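# Sort the tray's tube into the correct colored rack

## Task

Check the dot on the cap of the tube sitting in the tray. If the dot is orange, place the tube in the blue rack. If it is white, place it in the green rack. Either way, push it fully down into its slot. The tube must never touch the floor, or the task fails. At the end the bottles from the tray must still be upright in the tray, and the tray must rest on the work bench with no part hanging past its edge. One or both robots may be used. When finished, open the gripper and move the robot away. No robot may fall over or be left leaning, or the task fails. Nothing counts as done if it stays in place only because a robot is holding it.

## Robot and tools

Robots: there are two identical Hello Robot Stretch 3 units, r1 and r2. Each has a two-wheel differential base with a passive rear caster, a lift on a vertical mast, and one telescoping arm that sticks out to the robot's RIGHT side. The arm cannot reach forward, so you move the gripper forward or back by driving the base. The base measures 0.33 m long by 0.34 m wide. It spins about a point midway between the drive wheels, 0.05 m behind its front edge. With the arm pulled in and the wrist folded, an on-the-spot turn sweeps a radius of 0.28 m. An unfolded, level gripper reaches beyond that radius.

Frames: the base frame has its origin on the floor between the drive wheels, with x forward, y left and z up. hand_pose is given in this frame at the point where the closed fingertips meet. With all wrist joints at zero, that hand frame has x up, y pointing back along the arm toward the mast, and z toward the robot's rear. The odometry frame is the base frame as it was when the scene began. Each robot reports in its own frames only, so you can judge where the robots are relative to each other only from images, lidar_m, wrist_depth_mm and head_depth_mm.

execute_actions: "actions" is a list holding one action, or an empty list, which just reports state and images. An action is an object keyed by robot name, "r1" and/or "r2". Each robot entry may contain:
- "base": exactly one of {"translate_m": d}, a straight drive of d metres relative to where the base last reported itself, forward positive, range -1 to 1; or {"rotate_rad": d}, a spin in place of d radians, counter-clockwise (left) positive, range -3.2 to 3.2. The base cannot drive sideways. Both commands are offsets, not poses.
- "joints": absolute targets by name. lift_m 0 to 1.1 (arm height on the mast); arm_m 0 to 0.52 (extension); wrist_yaw_rad -1.345 to 4.42 (0 is along the arm, positive swings toward the front, 3.0 folds it over the base); wrist_pitch_rad -1.57 to 0.451 (0 level, negative tips the fingers down); wrist_roll_rad -2.911 to 2.911 (0 means the fingers sit side by side and level); gripper_m -0.089 to 0.179 (larger is wider; the real fingertip gap is about 0.007 less when nearly shut and about 0.025 less when fully open, and it is zero below 0.007); head_pan_rad -3.953 to 1.73 (0 forward, positive left, -1.57 looks along the arm); head_tilt_rad -1.53 to 0.419 (negative looks down).
- "contact_limits": {"arm_m": effort percent from 1 to 100}. The arm then halts with contact_stop once its effort reaches that level, and its holding force stays capped until the next action. Values above the maximum are cut down.
All motions in one action begin together; each action lasts at most 15 s. Anything left out may keep pushing toward an earlier target. An unknown key or an out-of-range number makes the whole call fail and nothing moves. "cameras" chooses images: r1_head_camera, r1_nav_camera, r1_wrist_camera, r2_head_camera, r2_nav_camera, r2_wrist_camera, or "all"; null or omitted means all, [] means none. The "pictures" line lists them in image order.

wait: {"seconds": 0 to 10} lets the simulation run without new commands. zoom_image: {"camera", "region": [x0, y0, x1, y1]} in pixels of that camera's most recent full image, origin at the top left, at most 504 by 504. finished_scene: {"scene": n} ends the current scene for good. Its result says whether the task succeeded and gives the next task.

Result lines: base_status and joint_status report how each commanded motion ended. done: reached the target (for the base, the wheels turned the full amount even if they slipped). off_target: it stopped short and may still be pushing. contact_stop, time_out and torque_fault: the old target is dropped. An arm or lift that hits something firmly stops with contact_stop and goes slack until you command it again. A slack lift may sink under load, and closing the fingers on a surface pushes it up. The base, wrist and head have no contact stop. A wrist servo that is pushed hard goes limp for 10 s (torque_fault). on_its_own describes joints you did not command; there, "held at" is the target, not the actual position. motor_effort is a percentage, positive toward larger joint values, with the peak in brackets; it has fixed offsets and noise. A rest effort outside its normal range hints at a load or a push. Positive wheel effort drives forward. base_odometry counts wheel turns, so slip shows up as travel. turned_by_wheels and turned_by_imu give rotation since the last report. base_tilt gives forward and right lean in degrees, with a steady error of up to about 4 degrees. lidar_m is 12 distances in metres, one per 30-degree sector, starting straight ahead and going counter-clockwise (4th left, 7th behind, 10th right); "-" means nothing seen. The scan plane is 0.17 m above the floor, so it sees legs but not tabletops, and it misses clear objects. wrist_depth_mm and head_depth_mm are 7x7 grids of median depth; the head grid follows the sideways image.

Speed: the base is fast (0.30 m/s, 1.9 rad/s) only when lift_m is below 0.30, arm_m below 0.03 and wrist_yaw_rad above 2.54. Otherwise it is limited to 0.10 m/s and 0.63 rad/s.

Gripping: command a gripper_m smaller than the object to grasp it; smaller values squeeze harder. To let go, open to at least 0.02 above the value where contact happened. The reading does not confirm a grasp, so check with the cameras.

Cautions: fold or unfold the wrist only with lift_m between 0.32 and 0.95, wrist_pitch_rad -0.4 and roll near 0. Once it is folded, the lift may go down to 0.25. If yaw goes below -0.4, keep pitch at -0.5 or lower. Pushing against something solid with the gripper higher than about 0.45 m can tip the robot, and a second push after a contact_stop makes tipping more likely. Do not drive while the gripper holds or presses against something fixed. If the robot snags, reverse in small steps, free the gripper, and lower the lift to about 0.2 if it stays tilted. Robots must never press hard into each other. Once the bases touch, even a few millimetres more is too much, and nothing in the state reports contact. Two robots given the same drive command can differ by up to 2.5 cm per metre, which matters for shared loads. The scene keeps running while you think. A loose object may sometimes get nudged. Avoid drops, slams and hard pushes, and never let the tube reach the floor.

Each tool is called after ">>>" in YAML: its name, and indented under it one key for each argument.

## Session

>>> execute_actions:
  actions: []

Scene clock: 0.00 s.
r1.base_odometry: x=+0.000 y=+0.000 heading=+0.000 (m, m, rad; r1's odometry frame)
r1.turned_by_wheels: +0.000 (rad since the last result)
r1.turned_by_imu: +0.000 (rad since the last result)
r1.base_tilt: forward=+1.6 right=-1.5 (deg)
r1.lidar_m: 1.12 0.87 0.85 0.91 1.32 3.13 3.33 3.95 1.88 1.28 2.24 2.51
r1.head_depth_mm: 2090 2517 2444 2465 2455 2467 2249 / 1924 2002 1994 1995 1992 1996 1965 / 1666 1659 1659 1657 1655 1658 1647 / 1415 1420 1420 1412 1421 1414 1413 / 1237 1237 1237 1233 1235 1235 1234 / 1097 1098 1097 1099 1098 1097 1096 / 990 986 988 985 987 983 984
r1.base_status: not commanded
r1.joint_positions: lift_m=+0.353 arm_m=-0.001 wrist_yaw_rad=+3.126 wrist_pitch_rad=-0.379 wrist_roll_rad=-0.015 gripper_m=+0.037 head_pan_rad=-0.010 head_tilt_rad=+0.009
r1.joint_status: not commanded
r1.motor_effort: left_wheel=+0 right_wheel=+0 lift_m=+27 arm_m=+0 wrist_yaw_rad=+0 wrist_pitch_rad=+7 wrist_roll_rad=+0 gripper_m=+0 head_pan_rad=-1 head_tilt_rad=+2 (%)
r1.hand_pose: x=-0.0176 y=+0.0850 z=+0.3747 quat_wxyz=(+0.138, +0.690, +0.129, +0.699) (m; r1's base frame)
r1.wrist_depth_mm: - - - - 850 731 652 / - - - - 895 787 693 / - - - - 965 832 728 / 976 958 970 983 959 898 759 / 757 753 766 764 782 755 765 / 633 630 649 623 656 625 638 / 527 543 - 552 531 535 527
r2.base_odometry: x=+0.000 y=+0.000 heading=+0.000 (m, m, rad; r2's odometry frame)
r2.turned_by_wheels: +0.000 (rad since the last result)
r2.turned_by_imu: +0.000 (rad since the last result)
r2.base_tilt: forward=+0.5 right=+0.5 (deg)
r2.lidar_m: 0.87 0.88 1.05 1.93 3.55 4.23 3.89 1.17 1.40 5.27 1.62 0.99
r2.head_depth_mm: 929 932 930 929 930 928 928 / 907 903 906 905 903 907 904 / 881 883 881 884 881 879 879 / 857 860 857 859 860 860 858 / 839 840 837 839 838 839 836 / 817 817 817 817 816 815 816 / 797 802 796 797 796 800 795
r2.base_status: not commanded
r2.joint_positions: lift_m=+0.351 arm_m=-0.003 wrist_yaw_rad=+2.976 wrist_pitch_rad=-0.430 wrist_roll_rad=-0.001 gripper_m=+0.037 head_pan_rad=+0.001 head_tilt_rad=-0.021
r2.joint_status: not commanded
r2.motor_effort: left_wheel=+1 right_wheel=+0 lift_m=+37 arm_m=+0 wrist_yaw_rad=+0 wrist_pitch_rad=+8 wrist_roll_rad=+1 gripper_m=-1 head_pan_rad=+0 head_tilt_rad=+2 (%)
r2.hand_pose: x=+0.0155 y=+0.0775 z=+0.3604 quat_wxyz=(+0.208, +0.700, +0.094, +0.677) (m; r2's base frame)
r2.wrist_depth_mm: - - - - - - 851 / - - - - - - 860 / - - - - - - 868 / 840 847 857 843 841 849 819 / 701 699 - 696 722 698 700 / 593 587 - 588 - 595 596 / 508 528 - 540 502 511 520
pictures: r1_head_camera (sideways: a quarter turn clockwise sets it upright), r1_nav_camera (sideways: a quarter turn counterclockwise sets it upright), r1_wrist_camera, r2_head_camera (sideways: a quarter turn clockwise sets it upright), r2_nav_camera (sideways: a quarter turn counterclockwise sets it upright), r2_wrist_camera
Images, in order (width x height): r1_head_camera 896x504, r1_nav_camera 672x504, r1_wrist_camera 644x364, r2_head_camera 896x504, r2_nav_camera 672x504, r2_wrist_camera 644x364.

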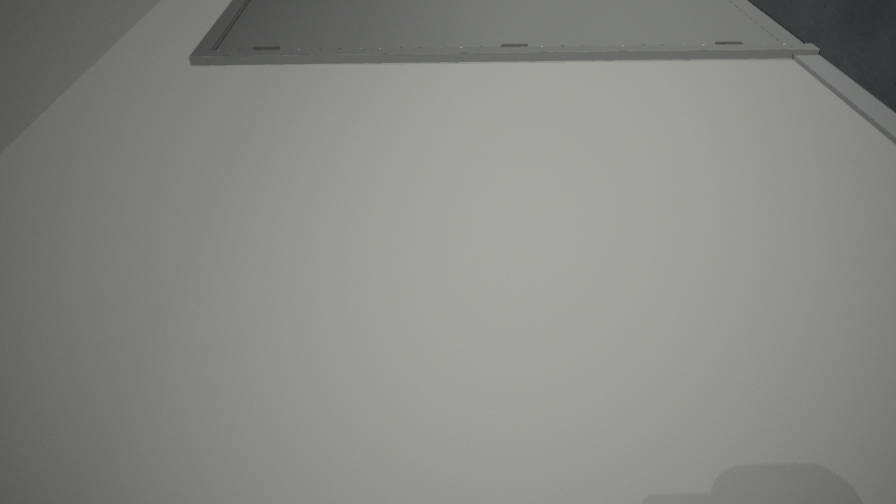

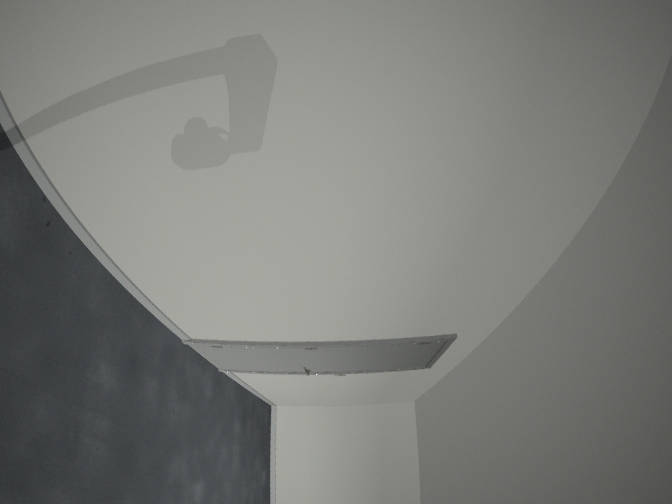

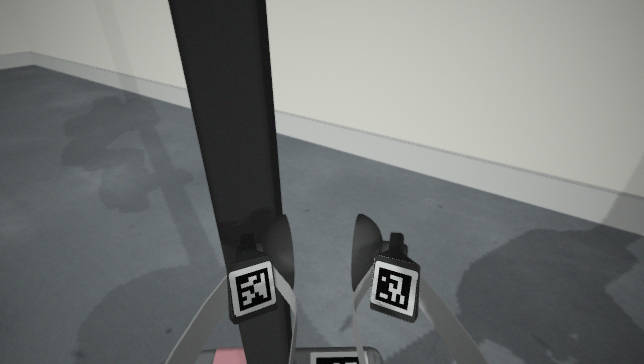

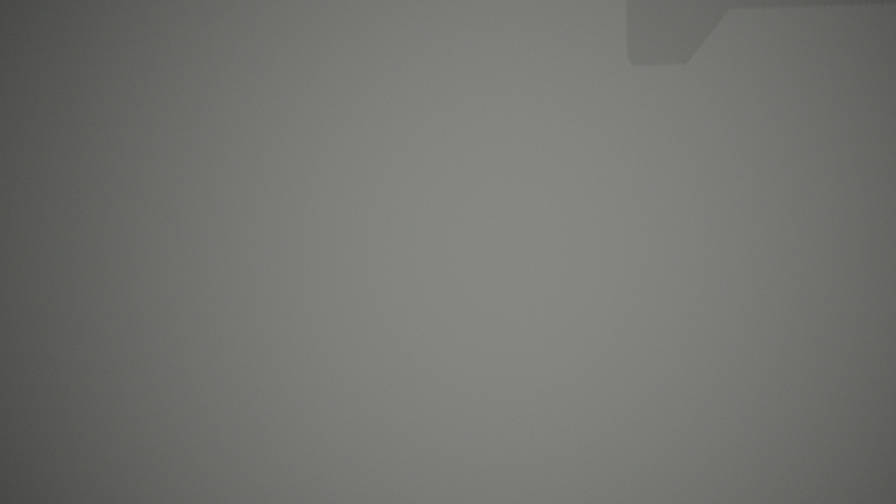

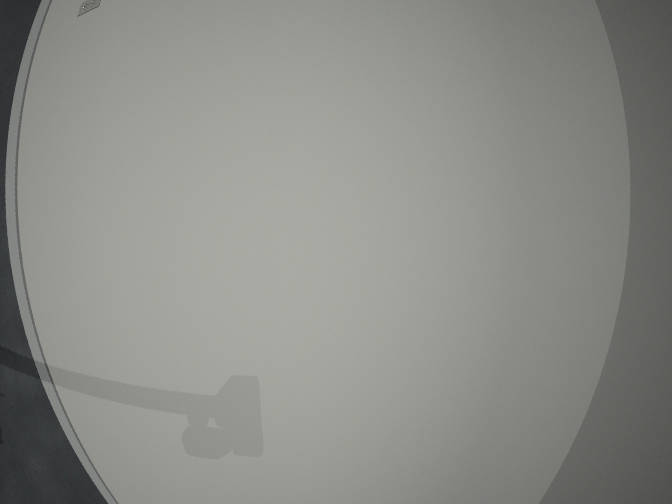

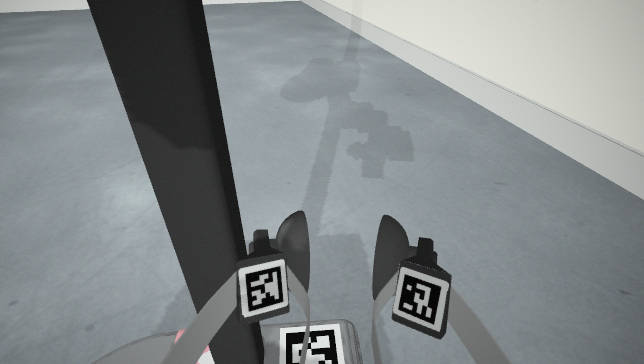

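>>> execute_actions:
  actions:
    - {"r1":{"joints":{"head_pan_rad":-2.3,"head_tilt_rad":-0.5}},"r2":{"joints":{"head_pan_rad":-3.1,"head_tilt_rad":-0.5}}}
  cameras: ["r1_head_camera","r1_nav_camera","r2_head_camera","r2_nav_camera"]

Scene clock: 5.67 s.
r1.base_odometry: x=+0.000 y=+0.000 heading=+0.000 (m, m, rad; r1's odometry frame)
r1.turned_by_wheels: +0.000 (rad since the last result)
r1.turned_by_imu: -0.001 (rad since the last result)
r1.base_tilt: forward=+1.7 right=-1.5 (deg)
r1.lidar_m: 1.12 0.87 0.85 0.91 1.33 3.13 3.35 3.96 1.88 1.27 2.25 2.51
r1.head_depth_mm: 3525 3862 3857 2599 1949 1559 1304 / 3539 3873 3860 2614 1947 1574 1307 / 3498 3830 3942 2610 1969 1571 1311 / 3452 3783 3966 2636 1978 1578 1317 / 3420 3757 3963 2655 1989 1589 1322 / 3399 3767 3929 2681 1991 1595 1329 / 3388 3683 3805 2549 2024 1597 1334
r1.base_status: not commanded
r1.joint_positions: lift_m=+0.353 arm_m=-0.001 wrist_yaw_rad=+3.126 wrist_pitch_rad=-0.379 wrist_roll_rad=-0.015 gripper_m=+0.037 head_pan_rad=-2.293 head_tilt_rad=-0.494
r1.joint_status: all done
r1.motor_effort: left_wheel=+0(0) right_wheel=+0(1) lift_m=+27(26) arm_m=+0(0) wrist_yaw_rad=+0(0) wrist_pitch_rad=+7(7) wrist_roll_rad=+0(0) gripper_m=+0(0) head_pan_rad=-3(30) head_tilt_rad=-4(38) (%)
r1.hand_pose: x=-0.0176 y=+0.0850 z=+0.3747 quat_wxyz=(+0.138, +0.690, +0.129, +0.699) (m; r1's base frame)
r1.wrist_depth_mm: - - - - 856 729 656 / - - - - 921 813 685 / - - - - - 801 727 / 977 948 960 927 947 855 771 / 774 754 768 779 777 757 752 / 628 628 636 618 640 619 627 / 525 529 - 534 534 532 535
r2.base_odometry: x=+0.000 y=+0.000 heading=+0.000 (m, m, rad; r2's odometry frame)
r2.turned_by_wheels: +0.000 (rad since the last result)
r2.turned_by_imu: -0.001 (rad since the last result)
r2.base_tilt: forward=+0.4 right=+0.5 (deg)
r2.lidar_m: 0.88 0.88 1.05 1.94 3.56 4.27 3.88 1.17 1.40 5.26 1.62 0.99
r2.head_depth_mm: 3684 - - 2869 2084 1625 1337 / 3630 3957 - 2882 2068 1628 1341 / 3572 3838 - 2864 2076 1623 1345 / 3509 3764 - 2887 2094 1629 1340 / 3439 3677 - 2898 2098 1637 1346 / 3389 3647 3887 2604 2035 1544 1358 / 3310 3558 3784 1268 2113 1552 1355
r2.base_status: not commanded
r2.joint_positions: lift_m=+0.351 arm_m=-0.003 wrist_yaw_rad=+2.976 wrist_pitch_rad=-0.430 wrist_roll_rad=-0.001 gripper_m=+0.037 head_pan_rad=-3.093 head_tilt_rad=-0.494
r2.joint_status: all done
r2.motor_effort: left_wheel=+1(0) right_wheel=+0(0) lift_m=+37(38) arm_m=-1(1) wrist_yaw_rad=+0(0) wrist_pitch_rad=+7(7) wrist_roll_rad=+0(0) gripper_m=-1(1) head_pan_rad=-4(48) head_tilt_rad=-3(33) (%)
r2.hand_pose: x=+0.0155 y=+0.0775 z=+0.3604 quat_wxyz=(+0.208, +0.700, +0.094, +0.677) (m; r2's base frame)
r2.wrist_depth_mm: - - - - - - 848 / - - - - - - 871 / - - - - - - 875 / 828 853 858 848 838 843 819 / 685 682 - 702 731 706 695 / 587 588 - 595 - 591 585 / 508 523 - 546 499 517 511
pictures: r1_head_camera (sideways: a quarter turn clockwise sets it upright), r1_nav_camera (sideways: a quarter turn counterclockwise sets it upright), r2_head_camera (sideways: a quarter turn clockwise sets it upright), r2_nav_camera (sideways: a quarter turn counterclockwise sets it upright)
Images, in order (width x height): r1_head_camera 896x504, r1_nav_camera 672x504, r2_head_camera 896x504, r2_nav_camera 672x504.

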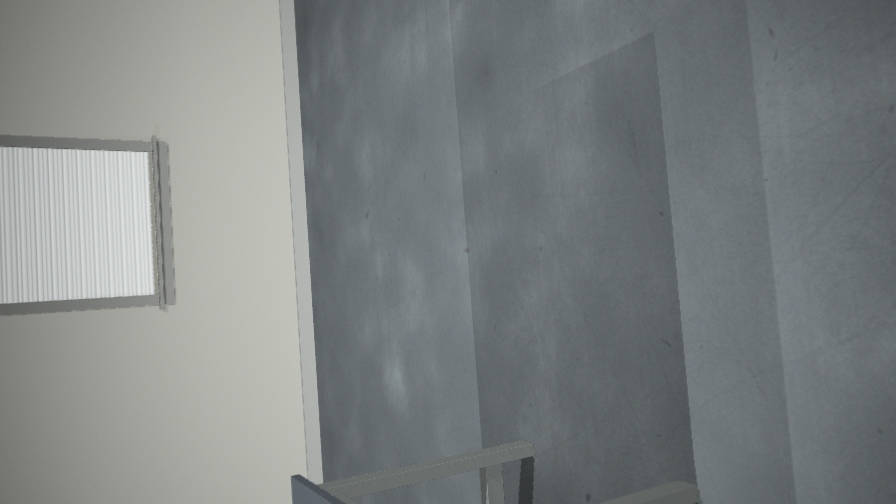

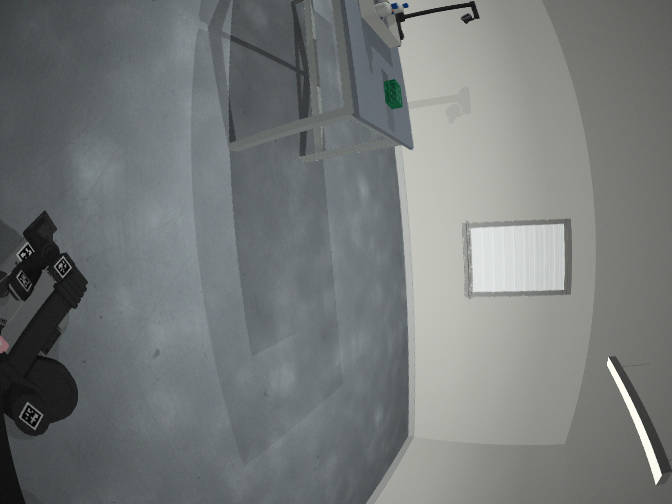

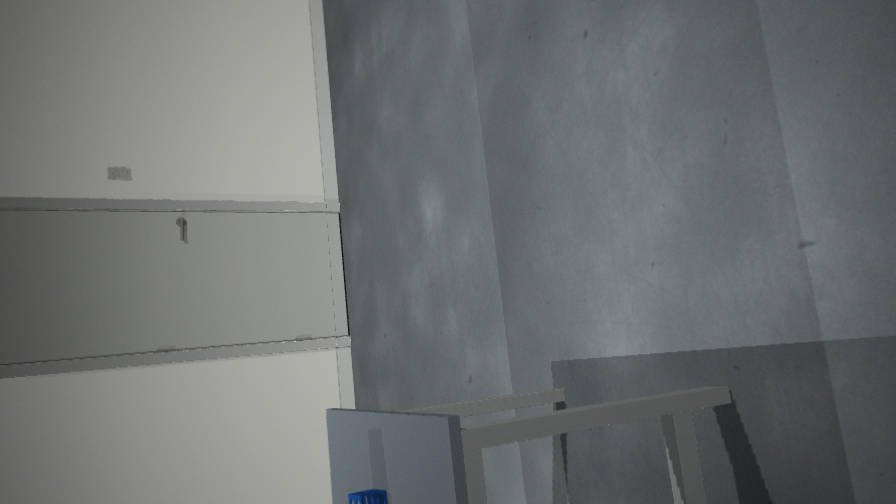

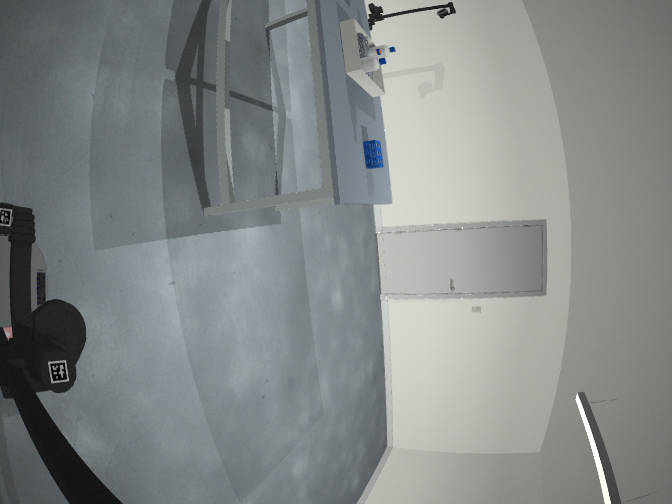

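>>> execute_actions:
  actions:
    - {"r1":{"joints":{"head_pan_rad":-1.5,"head_tilt_rad":-0.5,"lift_m":0.9}},"r2":{"joints":{"head_pan_rad":-3.8,"head_tilt_rad":-0.5}}}
  cameras: ["r1_head_camera","r1_nav_camera","r2_head_camera"]

Scene clock: 16.63 s.
r1.base_odometry: x=+0.000 y=+0.000 heading=+0.000 (m, m, rad; r1's odometry frame)
r1.turned_by_wheels: +0.000 (rad since the last result)
r1.turned_by_imu: -0.002 (rad since the last result)
r1.base_tilt: forward=+1.7 right=-1.5 (deg)
r1.lidar_m: 1.13 0.87 0.85 0.91 1.32 3.14 3.33 3.98 1.88 1.27 2.25 2.52
r1.head_depth_mm: 3668 3949 1556 2126 1889 1568 - / 3909 - 1569 2370 1890 1571 1377 / - - 1703 2511 1971 1576 1379 / - - 1735 2627 1974 1589 1405 / - - 1902 2647 1989 1584 1355 / - - 3327 2694 2000 1599 1328 / - - 3310 2575 2004 1611 1332
r1.base_status: not commanded
r1.joint_positions: lift_m=+0.900 arm_m=-0.001 wrist_yaw_rad=+3.126 wrist_pitch_rad=-0.379 wrist_roll_rad=-0.015 gripper_m=+0.037 head_pan_rad=-1.507 head_tilt_rad=-0.494
r1.joint_status: all done
r1.motor_effort: left_wheel=+0(0) right_wheel=+0(0) lift_m=+31(32) arm_m=+0(0) wrist_yaw_rad=+0(1) wrist_pitch_rad=+8(8) wrist_roll_rad=+0(0) gripper_m=+0(0) head_pan_rad=+2(22) head_tilt_rad=-4(9) (%)
r1.hand_pose: x=-0.0176 y=+0.0849 z=+0.9212 quat_wxyz=(+0.138, +0.690, +0.129, +0.699) (m; r1's base frame)
r1.wrist_depth_mm: - - - 992 861 735 649 / - - - - 919 782 689 / - - - - 964 814 740 / - - - - - 887 771 / - - - - - 949 831 / - - - - - - 857 / - - - - - - 944
r2.base_odometry: x=+0.000 y=+0.000 heading=+0.000 (m, m, rad; r2's odometry frame)
r2.turned_by_wheels: +0.000 (rad since the last result)
r2.turned_by_imu: -0.001 (rad since the last result)
r2.base_tilt: forward=+0.4 right=+0.5 (deg)
r2.lidar_m: 0.88 0.88 1.05 1.93 3.56 4.22 3.90 1.17 1.40 5.24 1.62 0.99
r2.head_depth_mm: 3276 3528 3738 3017 - - - / 3480 3744 3952 2844 2073 1625 1345 / 3739 - - 2874 2081 1629 1345 / - - - 2887 2088 1633 1347 / - - - 2917 2090 1650 1349 / - - - 2916 2110 1638 1350 / - - - 2926 2108 1647 1355
r2.base_status: not commanded
r2.joint_positions: lift_m=+0.351 arm_m=-0.003 wrist_yaw_rad=+2.976 wrist_pitch_rad=-0.430 wrist_roll_rad=-0.001 gripper_m=+0.037 head_pan_rad=-3.793 head_tilt_rad=-0.494
r2.joint_status: all done
r2.motor_effort: left_wheel=+1(1) right_wheel=-1(0) lift_m=+37(37) arm_m=+0(1) wrist_yaw_rad=-1(1) wrist_pitch_rad=+7(7) wrist_roll_rad=+0(0) gripper_m=-1(0) head_pan_rad=-3(40) head_tilt_rad=-3(1) (%)
r2.hand_pose: x=+0.0155 y=+0.0775 z=+0.3604 quat_wxyz=(+0.208, +0.700, +0.094, +0.677) (m; r2's base frame)
r2.wrist_depth_mm: - - - - - - 833 / - - - - - - 857 / - - - - - - 893 / 851 843 840 860 863 841 826 / 686 694 - 702 726 707 704 / 595 596 - 597 - 588 598 / 513 523 - 543 496 517 511
pictures: r1_head_camera (sideways: a quarter turn clockwise sets it upright), r1_nav_camera (sideways: a quarter turn counterclockwise sets it upright), r2_head_camera (sideways: a quarter turn clockwise sets it upright)
Images, in order (width x height): r1_head_camera 896x504, r1_nav_camera 672x504, r2_head_camera 896x504.

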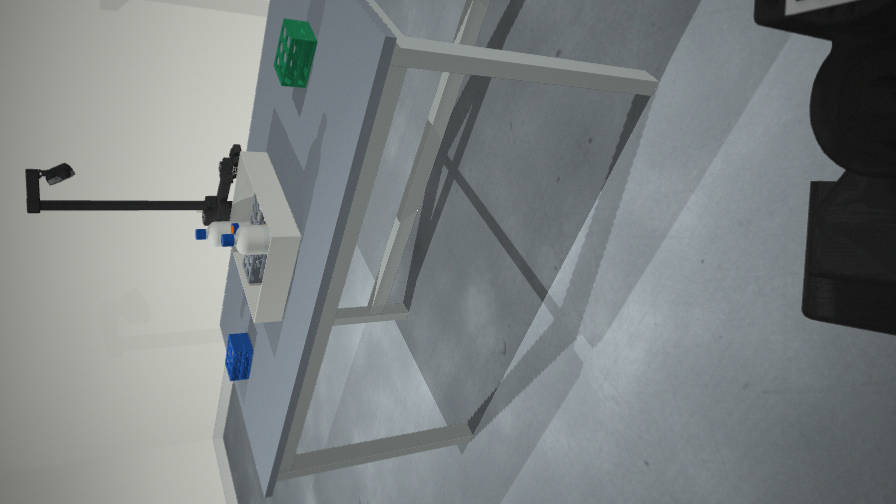

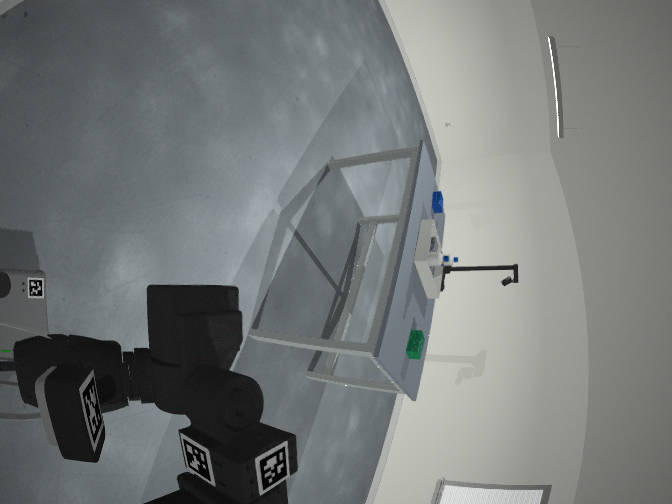

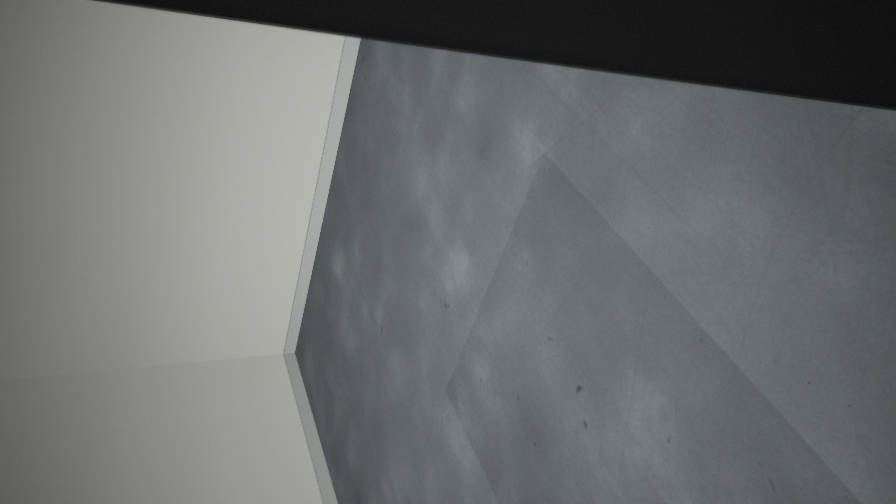

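>>> execute_actions:
  actions:
    - {"r1":{"base":{"rotate_rad":-1.23},"joints":{"head_pan_rad":-0.6,"head_tilt_rad":-0.7}}}
  cameras: []

>>> execute_actions:
  actions:
    - {"r1":{"base":{"translate_m":1.0},"joints":{"wrist_yaw_rad":1.5}}}
  cameras: ["r1_nav_camera"]

>>> execute_actions:
  actions:
    - {"r1":{"base":{"translate_m":0.5},"joints":{"lift_m":1.09,"wrist_pitch_rad":0}}}
  cameras: []

>>> execute_actions:
  actions:
    - {"r1":{"base":{"rotate_rad":0.6},"joints":{"head_pan_rad":-1.57,"head_tilt_rad":-0.8}}}
  cameras: ["r1_nav_camera","r1_head_camera"]

Scene clock: 33.23 s.
r1.base_odometry: x=+0.000 y=+0.000 heading=-1.230 (m, m, rad; r1's odometry frame)
r1.turned_by_wheels: -1.230 (rad since the last result)
r1.turned_by_imu: -1.211 (rad since the last result)
r1.base_tilt: forward=+1.7 right=-1.5 (deg)
r1.lidar_m: 2.24 5.32 1.36 0.92 0.86 0.87 1.11 2.41 3.18 4.07 3.88 1.27
r1.head_depth_mm: 3427 3384 2473 1944 1595 1362 1185 / 3534 3444 2491 1957 1611 1366 1188 / 3587 2980 2325 1969 1615 1374 1188 / 3725 1490 2254 1856 1628 1379 1198 / 3850 1426 2449 1988 1628 1383 1200 / 3991 1452 2454 2001 1637 1391 1207 / 3186 1543 2487 2024 1648 1396 1209
r1.base_status: done
r1.joint_positions: lift_m=+0.900 arm_m=-0.001 wrist_yaw_rad=+3.126 wrist_pitch_rad=-0.379 wrist_roll_rad=-0.015 gripper_m=+0.037 head_pan_rad=-0.607 head_tilt_rad=-0.691
r1.joint_status: all done
r1.motor_effort: left_wheel=+1(5) right_wheel=-2(6) lift_m=+31(30) arm_m=+0(0) wrist_yaw_rad=+0(0) wrist_pitch_rad=+8(8) wrist_roll_rad=+0(0) gripper_m=+1(0) head_pan_rad=+2(30) head_tilt_rad=-5(28) (%)
r1.hand_pose: x=-0.0176 y=+0.0849 z=+0.9212 quat_wxyz=(+0.138, +0.690, +0.129, +0.699) (m; r1's base frame)
r1.wrist_depth_mm: 642 714 - 982 - - - / 667 774 - - - - - / 692 813 - - - - - / 744 844 980 - - - - / 767 926 - - - - - / 848 983 - - - - - / 893 - - - - - -
r2.base_odometry: x=+0.000 y=+0.000 heading=+0.000 (m, m, rad; r2's odometry frame)
r2.turned_by_wheels: +0.000 (rad since the last result)
r2.turned_by_imu: -0.001 (rad since the last result)
r2.base_tilt: forward=+0.4 right=+0.5 (deg)
r2.lidar_m: 0.88 0.88 1.05 1.93 3.55 4.23 3.89 1.17 1.40 5.26 1.63 0.99
r2.head_depth_mm: 3235 3504 3749 3043 - - - / 3462 3677 3940 2858 2061 1626 1340 / 3678 - - 2856 2080 1626 1340 / - - - 2858 2075 1636 1346 / - - - 2889 2084 1642 1347 / - - - 2887 2105 1637 1354 / - - - 2910 2106 1657 1361
r2.base_status: not commanded
r2.joint_positions: lift_m=+0.351 arm_m=-0.003 wrist_yaw_rad=+2.976 wrist_pitch_rad=-0.430 wrist_roll_rad=-0.001 gripper_m=+0.037 head_pan_rad=-3.793 head_tilt_rad=-0.494
r2.joint_status: not commanded
r2.motor_effort: left_wheel=+0(0) right_wheel=+0(0) lift_m=+38(38) arm_m=-1(0) wrist_yaw_rad=+0(0) wrist_pitch_rad=+8(7) wrist_roll_rad=+0(0) gripper_m=+0(1) head_pan_rad=-3(3) head_tilt_rad=-3(3) (%)
r2.hand_pose: x=+0.0155 y=+0.0775 z=+0.3604 quat_wxyz=(+0.208, +0.700, +0.094, +0.677) (m; r2's base frame)
r2.wrist_depth_mm: - - - - - - 840 / - - - - - - 865 / - - - - - - 886 / 840 849 858 855 850 856 823 / 695 695 - 703 713 700 699 / 594 580 - 593 - 585 591 / 509 531 - 537 496 513 518
pictures: none
No camera images: the call's "cameras" was empty. Leave "cameras" out to get every camera's image.

Scene clock: 44.47 s.
r1.base_odometry: x=+0.334 y=-0.942 heading=-1.230 (m, m, rad; r1's odometry frame)
r1.turned_by_wheels: +0.000 (rad since the last result)
r1.turned_by_imu: +0.000 (rad since the last result)
r1.base_tilt: forward=+1.7 right=-1.6 (deg)
r1.lidar_m: 1.25 4.75 2.24 1.54 1.44 1.46 1.87 3.92 4.00 0.65 1.24 1.26
r1.head_depth_mm: 2874 3105 1000 791 1522 1394 - / 2990 3224 1008 794 1568 1347 1212 / 3092 3307 977 821 1616 1372 1190 / 3199 3377 881 852 1626 1362 1192 / 3322 1171 943 863 1626 1381 1199 / 3373 1441 964 899 1639 1395 1204 / 3569 1456 1045 1835 1649 1399 1207
r1.base_status: done
r1.joint_positions: lift_m=+0.900 arm_m=-0.001 wrist_yaw_rad=+1.502 wrist_pitch_rad=-0.379 wrist_roll_rad=-0.015 gripper_m=+0.037 head_pan_rad=-0.607 head_tilt_rad=-0.691
r1.joint_status: all done
r1.motor_effort: left_wheel=+1(5) right_wheel=-2(3) lift_m=+31(31) arm_m=+0(0) wrist_yaw_rad=-1(3) wrist_pitch_rad=+8(8) wrist_roll_rad=+0(0) gripper_m=+0(0) head_pan_rad=+1(1) head_tilt_rad=-6(6) (%)
r1.hand_pose: x=+0.2072 y=-0.1601 z=+0.9212 quat_wxyz=(+0.602, +0.568, -0.412, +0.380) (m; r1's base frame)
r1.wrist_depth_mm: - - - - - - - / - - - - 891 936 - / - - - 796 680 680 757 / - - - - 570 543 547 / - - - - - 454 424 / - - - - - - 377 / - - - - - - -
r2.base_odometry: x=+0.000 y=+0.000 heading=+0.000 (m, m, rad; r2's odometry frame)
r2.turned_by_wheels: +0.000 (rad since the last result)
r2.turned_by_imu: -0.002 (rad since the last result)
r2.base_tilt: forward=+0.4 right=+0.5 (deg)
r2.lidar_m: 0.88 0.88 1.05 1.94 3.53 4.23 3.89 1.17 1.40 5.25 1.62 0.99
r2.head_depth_mm: 3247 3497 3749 3023 - - - / 3450 3734 3930 2861 2077 1636 1339 / 3697 - - 2884 2089 1635 1339 / 3991 - - 2890 2091 1639 1341 / - - - 2931 2098 1642 1348 / - - - 2930 2101 1644 1346 / - - - 2916 2115 1645 1359
r2.base_status: not commanded
r2.joint_positions: lift_m=+0.351 arm_m=-0.003 wrist_yaw_rad=+2.976 wrist_pitch_rad=-0.430 wrist_roll_rad=-0.001 gripper_m=+0.037 head_pan_rad=-3.793 head_tilt_rad=-0.494
r2.joint_status: not commanded
r2.motor_effort: left_wheel=+1(1) right_wheel=+0(0) lift_m=+38(38) arm_m=+0(0) wrist_yaw_rad=-1(1) wrist_pitch_rad=+8(8) wrist_roll_rad=+0(0) gripper_m=-1(1) head_pan_rad=-3(3) head_tilt_rad=-3(3) (%)
r2.hand_pose: x=+0.0155 y=+0.0775 z=+0.3604 quat_wxyz=(+0.208, +0.700, +0.094, +0.677) (m; r2's base frame)
r2.wrist_depth_mm: - - - - - - 821 / - - - - - - 851 / - - - - - - 882 / 862 853 840 855 863 851 815 / 700 690 - 704 718 709 703 / 591 589 - 584 - 593 593 / 510 521 - 538 500 521 517
pictures: r1_nav_camera (sideways: a quarter turn counterclockwise sets it upright)
Images, in order (width x height): r1_nav_camera 672x504.

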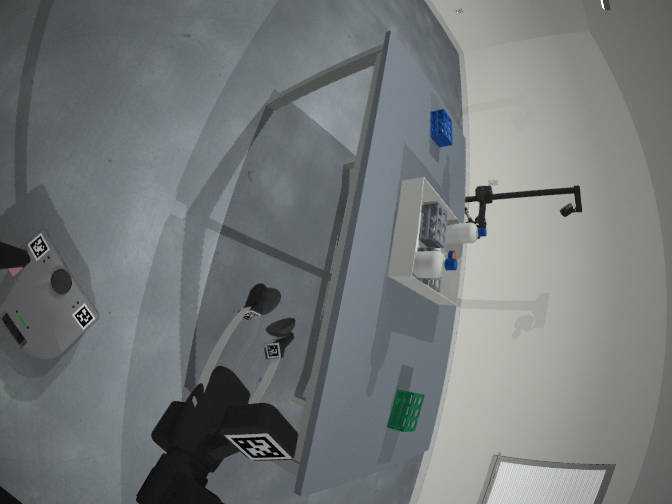

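Scene clock: 50.60 s.
r1.base_odometry: x=+0.502 y=-1.414 heading=-1.230 (m, m, rad; r1's odometry frame)
r1.turned_by_wheels: +0.000 (rad since the last result)
r1.turned_by_imu: +0.000 (rad since the last result)
r1.base_tilt: forward=+1.7 right=-1.5 (deg)
r1.lidar_m: 0.76 4.34 2.73 1.85 1.73 1.75 2.25 4.34 0.75 1.02 0.95 0.97
r1.head_depth_mm: 2616 2896 1045 722 608 555 1119 / 2716 2914 821 745 622 557 1144 / 2797 3044 1059 750 634 559 1169 / 2904 3128 985 804 660 573 1197 / 2966 3275 1031 807 664 589 1201 / 3134 3419 1038 813 666 1307 1204 / 3251 3549 1046 816 671 1341 1210
r1.base_status: done
r1.joint_positions: lift_m=+1.090 arm_m=-0.001 wrist_yaw_rad=+1.502 wrist_pitch_rad=-0.022 wrist_roll_rad=-0.015 gripper_m=+0.037 head_pan_rad=-0.607 head_tilt_rad=-0.691
r1.joint_status: all done
r1.motor_effort: left_wheel=+0(6) right_wheel=-1(2) lift_m=+31(33) arm_m=+0(0) wrist_yaw_rad=-2(1) wrist_pitch_rad=+11(13) wrist_roll_rad=+0(1) gripper_m=+0(0) head_pan_rad=+1(2) head_tilt_rad=-6(6) (%)
r1.hand_pose: x=+0.2337 y=-0.1619 z=+1.1989 quat_wxyz=(+0.526, +0.485, -0.507, +0.480) (m; r1's base frame)
r1.wrist_depth_mm: - - - - - - - / - - - - - - - / - - - - - - - / - - - - - - - / - - - - - - - / - - - - - - - / - - 768 768 751 713 -
r2.base_odometry: x=+0.000 y=+0.000 heading=+0.000 (m, m, rad; r2's odometry frame)
r2.turned_by_wheels: +0.000 (rad since the last result)
r2.turned_by_imu: -0.001 (rad since the last result)
r2.base_tilt: forward=+0.4 right=+0.4 (deg)
r2.lidar_m: 0.87 0.88 1.05 1.93 3.55 4.22 3.88 1.17 1.40 5.27 1.63 0.99
r2.head_depth_mm: 3229 3487 3796 3020 - - - / 3508 3755 3925 2851 2060 1621 1341 / 3753 - - 2878 2069 1631 1341 / - - - 2894 2085 1626 1352 / - - - 2903 2084 1637 1349 / - - - 2929 2087 1648 1353 / - - - 2960 2111 1656 1365
r2.base_status: not commanded
r2.joint_positions: lift_m=+0.351 arm_m=-0.003 wrist_yaw_rad=+2.976 wrist_pitch_rad=-0.430 wrist_roll_rad=-0.001 gripper_m=+0.037 head_pan_rad=-3.793 head_tilt_rad=-0.494
r2.joint_status: not commanded
r2.motor_effort: left_wheel=+0(0) right_wheel=+0(0) lift_m=+37(38) arm_m=+0(0) wrist_yaw_rad=-1(0) wrist_pitch_rad=+8(7) wrist_roll_rad=+0(0) gripper_m=-1(0) head_pan_rad=-4(3) head_tilt_rad=-3(3) (%)
r2.hand_pose: x=+0.0155 y=+0.0775 z=+0.3604 quat_wxyz=(+0.208, +0.700, +0.094, +0.677) (m; r2's base frame)
r2.wrist_depth_mm: - - - - - - 847 / - - - - - - 864 / - - - - - - 876 / 832 843 848 827 837 861 814 / 685 703 - 692 720 697 691 / 590 583 - 587 - 592 590 / 511 524 - 538 500 520 518
pictures: none
No camera images: the call's "cameras" was empty. Leave "cameras" out to get every camera's image.

Scene clock: 52.50 s.
r1.base_odometry: x=+0.502 y=-1.414 heading=-0.630 (m, m, rad; r1's odometry frame)
r1.turned_by_wheels: +0.600 (rad since the last result)
r1.turned_by_imu: +0.589 (rad since the last result)
r1.base_tilt: forward=+1.7 right=-1.6 (deg)
r1.lidar_m: 4.35 2.46 1.80 1.73 1.78 2.40 4.33 0.75 0.99 0.95 0.98 0.76
r1.head_depth_mm: - - - 668 602 1227 1141 / - - - 640 607 1232 1153 / 2812 - - 632 609 1237 1154 / 2792 2869 - 633 612 1243 1159 / 2788 2796 - - 602 1244 1164 / 2782 3007 - - 603 1250 1166 / 2742 - - - 606 1253 1171
r1.base_status: done
r1.joint_positions: lift_m=+1.090 arm_m=-0.001 wrist_yaw_rad=+1.501 wrist_pitch_rad=-0.022 wrist_roll_rad=-0.015 gripper_m=+0.037 head_pan_rad=-1.563 head_tilt_rad=-0.790
r1.joint_status: all done
r1.motor_effort: left_wheel=-2(6) right_wheel=+2(5) lift_m=+30(31) arm_m=+0(0) wrist_yaw_rad=-1(2) wrist_pitch_rad=+11(11) wrist_roll_rad=+0(1) gripper_m=+0(0) head_pan_rad=-3(34) head_tilt_rad=-6(18) (%)
r1.hand_pose: x=+0.2337 y=-0.1620 z=+1.1989 quat_wxyz=(+0.526, +0.484, -0.508, +0.480) (m; r1's base frame)
r1.wrist_depth_mm: - - - - - - - / - - - - - - - / - - - - - - - / - - - - - - - / - - - - - - - / - - - - - - - / - - - - 755 768 770
r2.base_odometry: x=+0.000 y=+0.000 heading=+0.000 (m, m, rad; r2's odometry frame)
r2.turned_by_wheels: +0.000 (rad since the last result)
r2.turned_by_imu: +0.000 (rad since the last result)
r2.base_tilt: forward=+0.4 right=+0.5 (deg)
r2.lidar_m: 0.88 0.88 1.05 1.93 3.55 4.25 3.88 1.17 1.40 5.26 1.63 0.99
r2.head_depth_mm: 3210 3484 3747 3003 - - - / 3467 3708 3971 2867 2088 1625 1339 / 3717 - - 2879 2093 1629 1345 / - - - 2906 2086 1633 1348 / - - - 2922 2089 1643 1347 / - - - 2917 2100 1648 1352 / - - - 2940 2119 1638 1355
r2.base_status: not commanded
r2.joint_positions: lift_m=+0.351 arm_m=-0.003 wrist_yaw_rad=+2.976 wrist_pitch_rad=-0.430 wrist_roll_rad=-0.001 gripper_m=+0.037 head_pan_rad=-3.793 head_tilt_rad=-0.494
r2.joint_status: not commanded
r2.motor_effort: left_wheel=+0(0) right_wheel=+0(0) lift_m=+38(38) arm_m=+0(0) wrist_yaw_rad=-1(1) wrist_pitch_rad=+8(7) wrist_roll_rad=+1(0) gripper_m=+0(1) head_pan_rad=-4(3) head_tilt_rad=-3(2) (%)
r2.hand_pose: x=+0.0155 y=+0.0775 z=+0.3604 quat_wxyz=(+0.208, +0.700, +0.094, +0.677) (m; r2's base frame)
r2.wrist_depth_mm: - - - - - - 855 / - - - - - - 867 / - - - - - - 881 / 853 831 859 846 840 850 825 / 699 694 - 703 731 709 697 / 588 589 - 589 - 585 585 / 513 526 - 543 498 512 516
pictures: r1_head_camera (sideways: a quarter turn clockwise sets it upright), r1_nav_camera (sideways: a quarter turn counterclockwise sets it upright)
Images, in order (width x height): r1_head_camera 896x504, r1_nav_camera 672x504.

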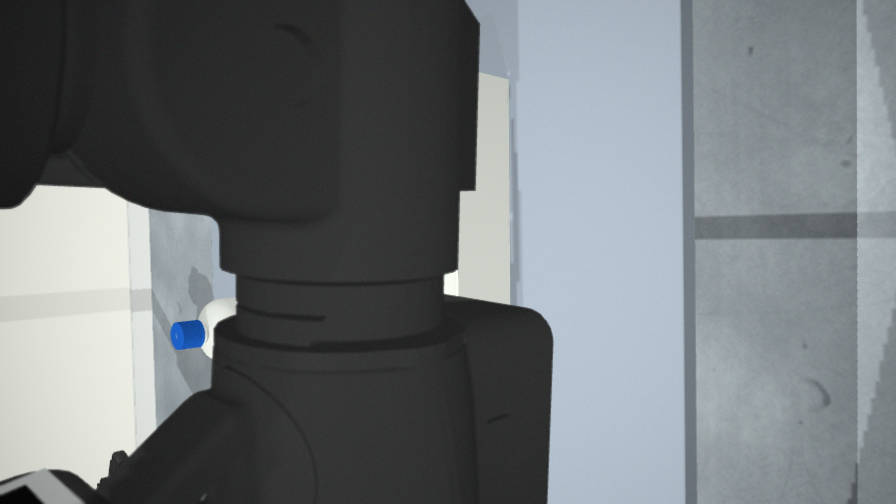

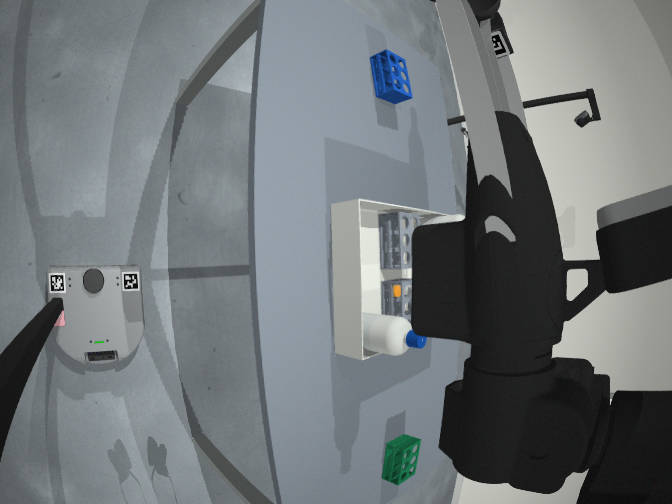

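>>> execute_actions:
  actions:
    - {"r1":{"joints":{"lift_m":1.1,"wrist_yaw_rad":0,"wrist_pitch_rad":-0.8,"gripper_m":0.1,"arm_m":0.05}}}
  cameras: ["r1_nav_camera","r1_head_camera","r1_wrist_camera"]

Scene clock: 59.67 s.
r1.base_odometry: x=+0.502 y=-1.414 heading=-0.630 (m, m, rad; r1's odometry frame)
r1.turned_by_wheels: +0.000 (rad since the last result)
r1.turned_by_imu: -0.001 (rad since the last result)
r1.base_tilt: forward=+1.7 right=-1.5 (deg)
r1.lidar_m: 4.36 2.46 1.80 1.73 1.78 2.41 4.34 0.75 0.99 0.95 0.98 0.76
r1.head_depth_mm: - - 831 707 603 1223 1149 / - - - 621 606 1232 1154 / - - - 645 609 1238 1157 / 2788 2784 796 715 611 1241 1155 / 2794 1036 801 719 614 1247 1166 / 2790 2799 884 707 618 1252 1166 / 2752 2720 889 731 620 1254 1170
r1.base_status: not commanded
r1.joint_positions: lift_m=+1.099 arm_m=+0.050 wrist_yaw_rad=+0.002 wrist_pitch_rad=-0.808 wrist_roll_rad=-0.015 gripper_m=+0.100 head_pan_rad=-1.563 head_tilt_rad=-0.790
r1.joint_status: all done
r1.motor_effort: left_wheel=-2(2) right_wheel=+2(1) lift_m=+31(35) arm_m=+4(6) wrist_yaw_rad=-2(3) wrist_pitch_rad=+4(9) wrist_roll_rad=-1(0) gripper_m=+0(80) head_pan_rad=-3(3) head_tilt_rad=-6(6) (%)
r1.hand_pose: x=-0.0213 y=-0.3544 z=+1.0363 quat_wxyz=(+0.655, +0.281, -0.645, -0.276) (m; r1's base frame)
r1.wrist_depth_mm: - - 759 - - - - / 668 682 576 651 676 684 699 / 591 585 523 510 584 591 550 / 525 526 502 515 515 530 536 / 474 471 466 414 391 482 473 / 435 431 432 432 423 429 435 / 394 398 396 397 402 400 399
r2.base_odometry: x=+0.000 y=+0.000 heading=+0.000 (m, m, rad; r2's odometry frame)
r2.turned_by_wheels: +0.000 (rad since the last result)
r2.turned_by_imu: -0.001 (rad since the last result)
r2.base_tilt: forward=+0.4 right=+0.5 (deg)
r2.lidar_m: 0.88 0.88 1.04 1.93 3.56 4.23 3.90 1.17 1.40 5.27 1.62 0.99
r2.head_depth_mm: 3208 3516 3805 2991 - - - / 3426 3723 3927 2847 2070 1629 1334 / 3740 - - 2896 2072 1631 1344 / - - - 2905 2089 1635 1345 / - - - 2932 2109 1640 1350 / - - - 2896 2113 1644 1352 / - - - 2912 2115 1650 1356
r2.base_status: not commanded
r2.joint_positions: lift_m=+0.351 arm_m=-0.003 wrist_yaw_rad=+2.976 wrist_pitch_rad=-0.430 wrist_roll_rad=-0.001 gripper_m=+0.037 head_pan_rad=-3.793 head_tilt_rad=-0.494
r2.joint_status: not commanded
r2.motor_effort: left_wheel=+1(1) right_wheel=+0(0) lift_m=+38(38) arm_m=+0(0) wrist_yaw_rad=+0(1) wrist_pitch_rad=+7(8) wrist_roll_rad=+1(1) gripper_m=-1(1) head_pan_rad=-3(3) head_tilt_rad=-3(3) (%)
r2.hand_pose: x=+0.0155 y=+0.0775 z=+0.3604 quat_wxyz=(+0.208, +0.700, +0.094, +0.677) (m; r2's base frame)
r2.wrist_depth_mm: - - - - - - 840 / - - - - - - 868 / - - - - - - 884 / 849 834 846 856 847 852 829 / 696 689 - 700 721 702 701 / 582 587 - 592 - 592 590 / 514 531 - 541 494 513 512
pictures: r1_head_camera (sideways: a quarter turn clockwise sets it upright), r1_nav_camera (sideways: a quarter turn counterclockwise sets it upright), r1_wrist_camera
Images, in order (width x height): r1_head_camera 896x504, r1_nav_camera 672x504, r1_wrist_camera 644x364.

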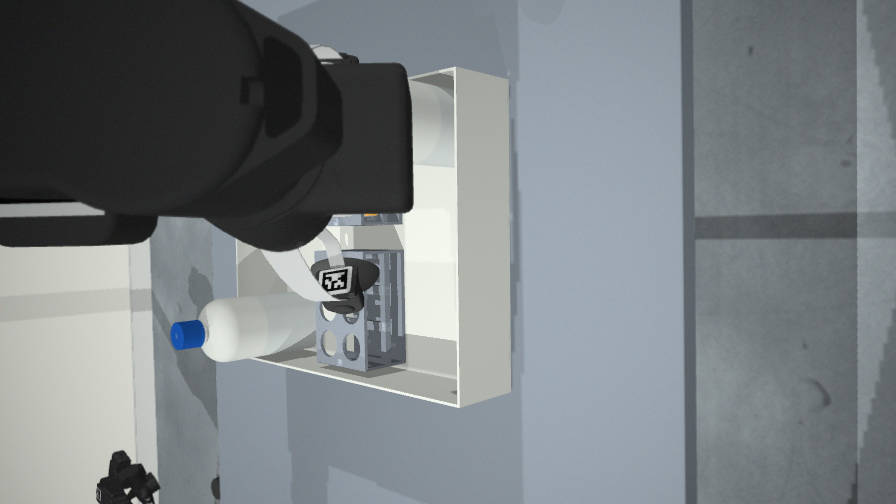

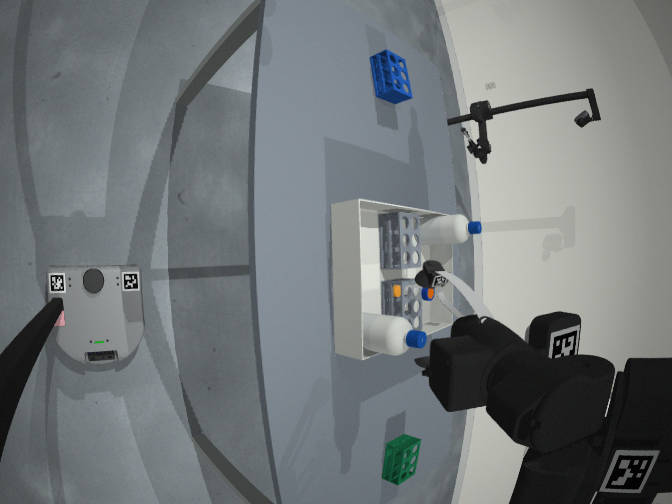

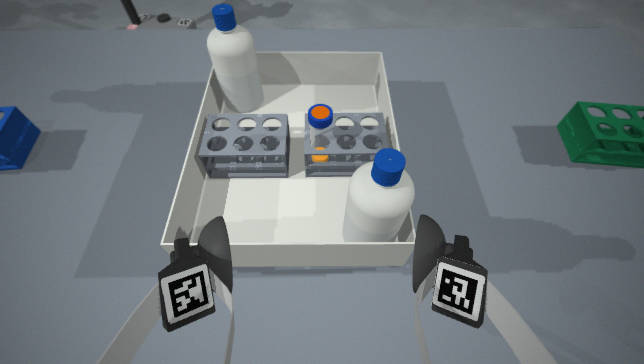

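>>> execute_actions:
  actions:
    - {"r1":{"joints":{"gripper_m":0.07,"arm_m":0.3}}}
  cameras: ["r1_head_camera","r1_wrist_camera"]

>>> execute_actions:
  actions:
    - {"r1":{"joints":{"lift_m":1.03}}}
  cameras: ["r1_head_camera","r1_wrist_camera"]

Scene clock: 71.20 s.
r1.base_odometry: x=+0.502 y=-1.414 heading=-0.630 (m, m, rad; r1's odometry frame)
r1.turned_by_wheels: +0.000 (rad since the last result)
r1.turned_by_imu: -0.002 (rad since the last result)
r1.base_tilt: forward=+1.7 right=-1.6 (deg)
r1.lidar_m: 4.36 2.47 1.80 1.73 1.78 2.41 4.34 0.75 0.99 0.95 0.98 0.76
r1.head_depth_mm: 2759 2690 857 708 604 1226 1144 / 2807 2711 810 611 605 1231 1146 / - 2743 766 653 608 1235 1155 / 2803 2672 818 715 611 1240 1159 / 2802 1040 794 721 614 1244 1161 / 2798 2791 885 705 617 1255 1165 / 2733 2727 892 729 620 1254 1170
r1.base_status: not commanded
r1.joint_positions: lift_m=+1.099 arm_m=+0.300 wrist_yaw_rad=+0.000 wrist_pitch_rad=-0.809 wrist_roll_rad=-0.015 gripper_m=+0.070 head_pan_rad=-1.563 head_tilt_rad=-0.790
r1.joint_status: all done
r1.motor_effort: left_wheel=-2(2) right_wheel=+2(1) lift_m=+31(30) arm_m=+4(6) wrist_yaw_rad=+0(1) wrist_pitch_rad=+4(4) wrist_roll_rad=+0(0) gripper_m=+0(78) head_pan_rad=-2(3) head_tilt_rad=-7(7) (%)
r1.hand_pose: x=-0.0215 y=-0.6042 z=+1.0362 quat_wxyz=(+0.655, +0.281, -0.645, -0.276) (m; r1's base frame)
r1.wrist_depth_mm: - - - - - - - / - - - - - - - / 584 590 584 586 596 592 602 / 521 516 404 501 511 521 536 / 468 463 461 477 481 472 480 / 429 416 - 386 - 435 436 / 393 384 382 380 381 397 402
r2.base_odometry: x=+0.000 y=+0.000 heading=+0.000 (m, m, rad; r2's odometry frame)
r2.turned_by_wheels: +0.000 (rad since the last result)
r2.turned_by_imu: -0.001 (rad since the last result)
r2.base_tilt: forward=+0.4 right=+0.5 (deg)
r2.lidar_m: 0.88 0.88 1.05 1.93 3.55 4.23 3.90 1.17 1.39 5.25 1.63 0.99
r2.head_depth_mm: 3268 3460 3752 3025 - - - / 3489 3687 3941 2856 2082 1630 1346 / 3740 - - 2880 2076 1637 1349 / - - - 2875 2093 1636 1343 / - - - 2931 2117 1640 1350 / - - - 2920 2101 1649 1350 / - - - 2927 2104 1645 1354
r2.base_status: not commanded
r2.joint_positions: lift_m=+0.351 arm_m=-0.003 wrist_yaw_rad=+2.976 wrist_pitch_rad=-0.430 wrist_roll_rad=-0.001 gripper_m=+0.037 head_pan_rad=-3.793 head_tilt_rad=-0.494
r2.joint_status: not commanded
r2.motor_effort: left_wheel=+0(1) right_wheel=+0(0) lift_m=+38(37) arm_m=+0(0) wrist_yaw_rad=+0(0) wrist_pitch_rad=+8(7) wrist_roll_rad=+0(0) gripper_m=+0(0) head_pan_rad=-4(3) head_tilt_rad=-3(3) (%)
r2.hand_pose: x=+0.0155 y=+0.0775 z=+0.3604 quat_wxyz=(+0.208, +0.700, +0.094, +0.677) (m; r2's base frame)
r2.wrist_depth_mm: - - - - - - 850 / - - - - - - 860 / - - - - - - 886 / 857 837 857 856 857 853 818 / 701 697 - 695 713 699 700 / 587 585 - 588 - 589 595 / 516 527 - 538 500 514 513
pictures: r1_head_camera (sideways: a quarter turn clockwise sets it upright), r1_wrist_camera
Images, in order (width x height): r1_head_camera 896x504, r1_wrist_camera 644x364.

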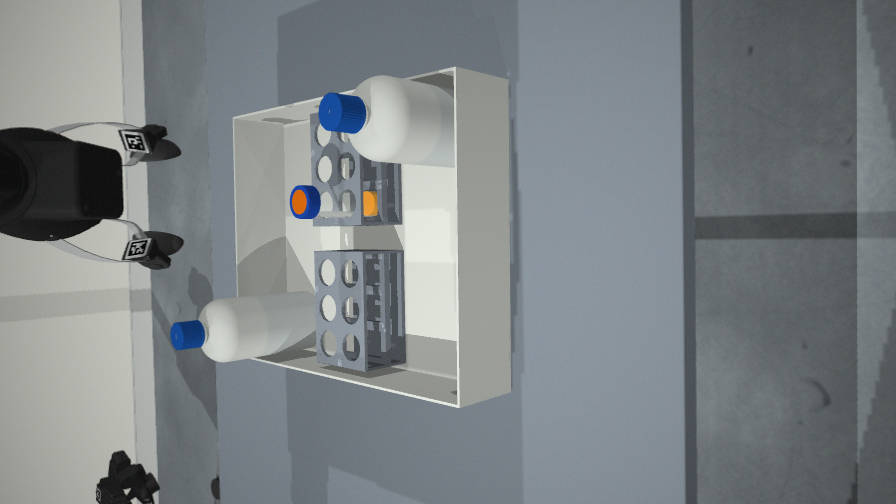

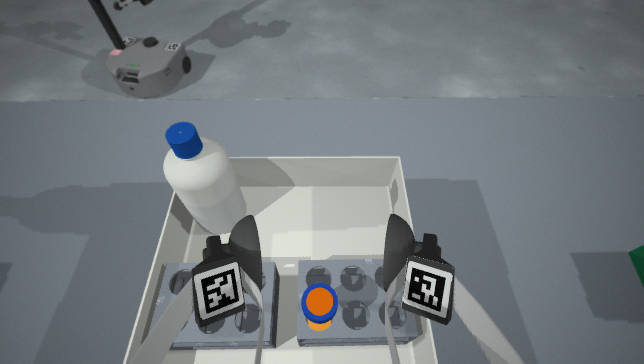

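Scene clock: 72.67 s.
r1.base_odometry: x=+0.502 y=-1.414 heading=-0.630 (m, m, rad; r1's odometry frame)
r1.turned_by_wheels: +0.000 (rad since the last result)
r1.turned_by_imu: +0.000 (rad since the last result)
r1.base_tilt: forward=+1.7 right=-1.5 (deg)
r1.lidar_m: 4.36 2.47 1.80 1.73 1.78 2.40 4.33 0.75 0.99 0.95 0.98 0.76
r1.head_depth_mm: 2900 2697 857 708 603 1228 1144 / - 2724 810 609 606 1228 1149 / - - 766 653 609 1233 1150 / 2800 2758 817 715 612 1243 1159 / 2784 1035 796 719 614 1248 1163 / 2794 2811 881 707 617 1251 1164 / 2733 2716 890 731 620 1256 1170
r1.base_status: not commanded
r1.joint_positions: lift_m=+1.030 arm_m=+0.300 wrist_yaw_rad=+0.000 wrist_pitch_rad=-0.809 wrist_roll_rad=-0.015 gripper_m=+0.070 head_pan_rad=-1.563 head_tilt_rad=-0.790
r1.joint_status: all done
r1.motor_effort: left_wheel=-2(2) right_wheel=+1(1) lift_m=+23(27) arm_m=+4(4) wrist_yaw_rad=-1(0) wrist_pitch_rad=+5(5) wrist_roll_rad=+0(1) gripper_m=+0(0) head_pan_rad=-3(3) head_tilt_rad=-6(6) (%)
r1.hand_pose: x=-0.0215 y=-0.6041 z=+0.9668 quat_wxyz=(+0.655, +0.281, -0.645, -0.276) (m; r1's base frame)
r1.wrist_depth_mm: - - - - - - - / 559 543 561 556 568 576 579 / 497 468 422 439 500 497 499 / 439 425 397 440 440 438 446 / 394 382 399 392 396 400 401 / 360 304 - 302 - 368 363 / 328 291 324 316 305 333 334
r2.base_odometry: x=+0.000 y=+0.000 heading=+0.000 (m, m, rad; r2's odometry frame)
r2.turned_by_wheels: +0.000 (rad since the last result)
r2.turned_by_imu: +0.000 (rad since the last result)
r2.base_tilt: forward=+0.4 right=+0.5 (deg)
r2.lidar_m: 0.88 0.88 1.04 1.93 3.56 4.25 3.90 1.17 1.40 5.27 1.62 0.99
r2.head_depth_mm: 3272 3476 3747 3043 - - - / 3483 3736 3937 2865 2077 1620 1341 / 3687 - - 2876 2077 1629 1346 / 3988 - - 2890 2085 1641 1351 / - - - 2899 2072 1635 1348 / - - - 2914 2088 1642 1351 / - - - 2931 2105 1646 1353
r2.base_status: not commanded
r2.joint_positions: lift_m=+0.351 arm_m=-0.003 wrist_yaw_rad=+2.976 wrist_pitch_rad=-0.430 wrist_roll_rad=-0.001 gripper_m=+0.037 head_pan_rad=-3.793 head_tilt_rad=-0.494
r2.joint_status: not commanded
r2.motor_effort: left_wheel=+0(0) right_wheel=+0(0) lift_m=+38(37) arm_m=+0(0) wrist_yaw_rad=-1(0) wrist_pitch_rad=+7(7) wrist_roll_rad=+0(1) gripper_m=+0(0) head_pan_rad=-3(3) head_tilt_rad=-2(3) (%)
r2.hand_pose: x=+0.0155 y=+0.0775 z=+0.3604 quat_wxyz=(+0.208, +0.700, +0.094, +0.677) (m; r2's base frame)
r2.wrist_depth_mm: - - - - - - 844 / - - - - - - 873 / - - - - - - 880 / 859 848 829 855 854 866 820 / 686 688 - 705 719 707 701 / 592 589 - 586 - 596 588 / 510 524 - 545 502 514 510
pictures: r1_head_camera (sideways: a quarter turn clockwise sets it upright), r1_wrist_camera
Images, in order (width x height): r1_head_camera 896x504, r1_wrist_camera 644x364.

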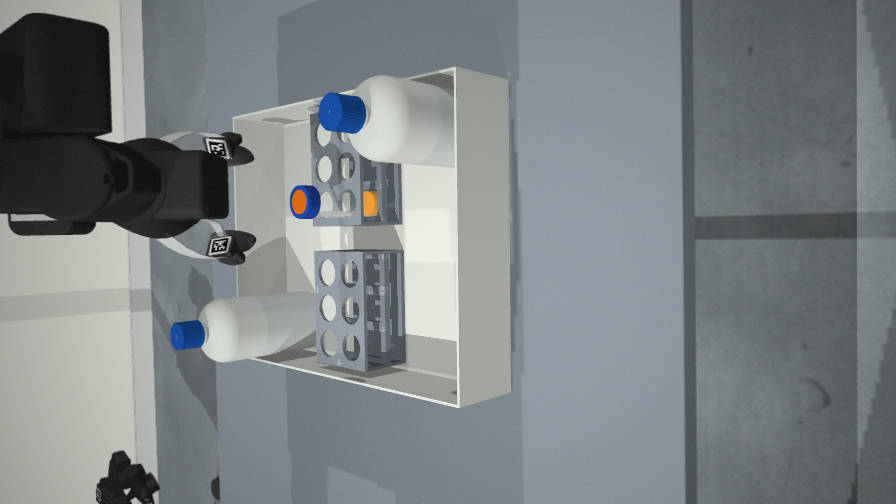

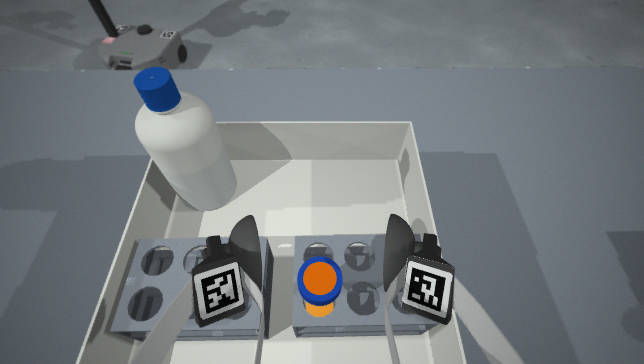

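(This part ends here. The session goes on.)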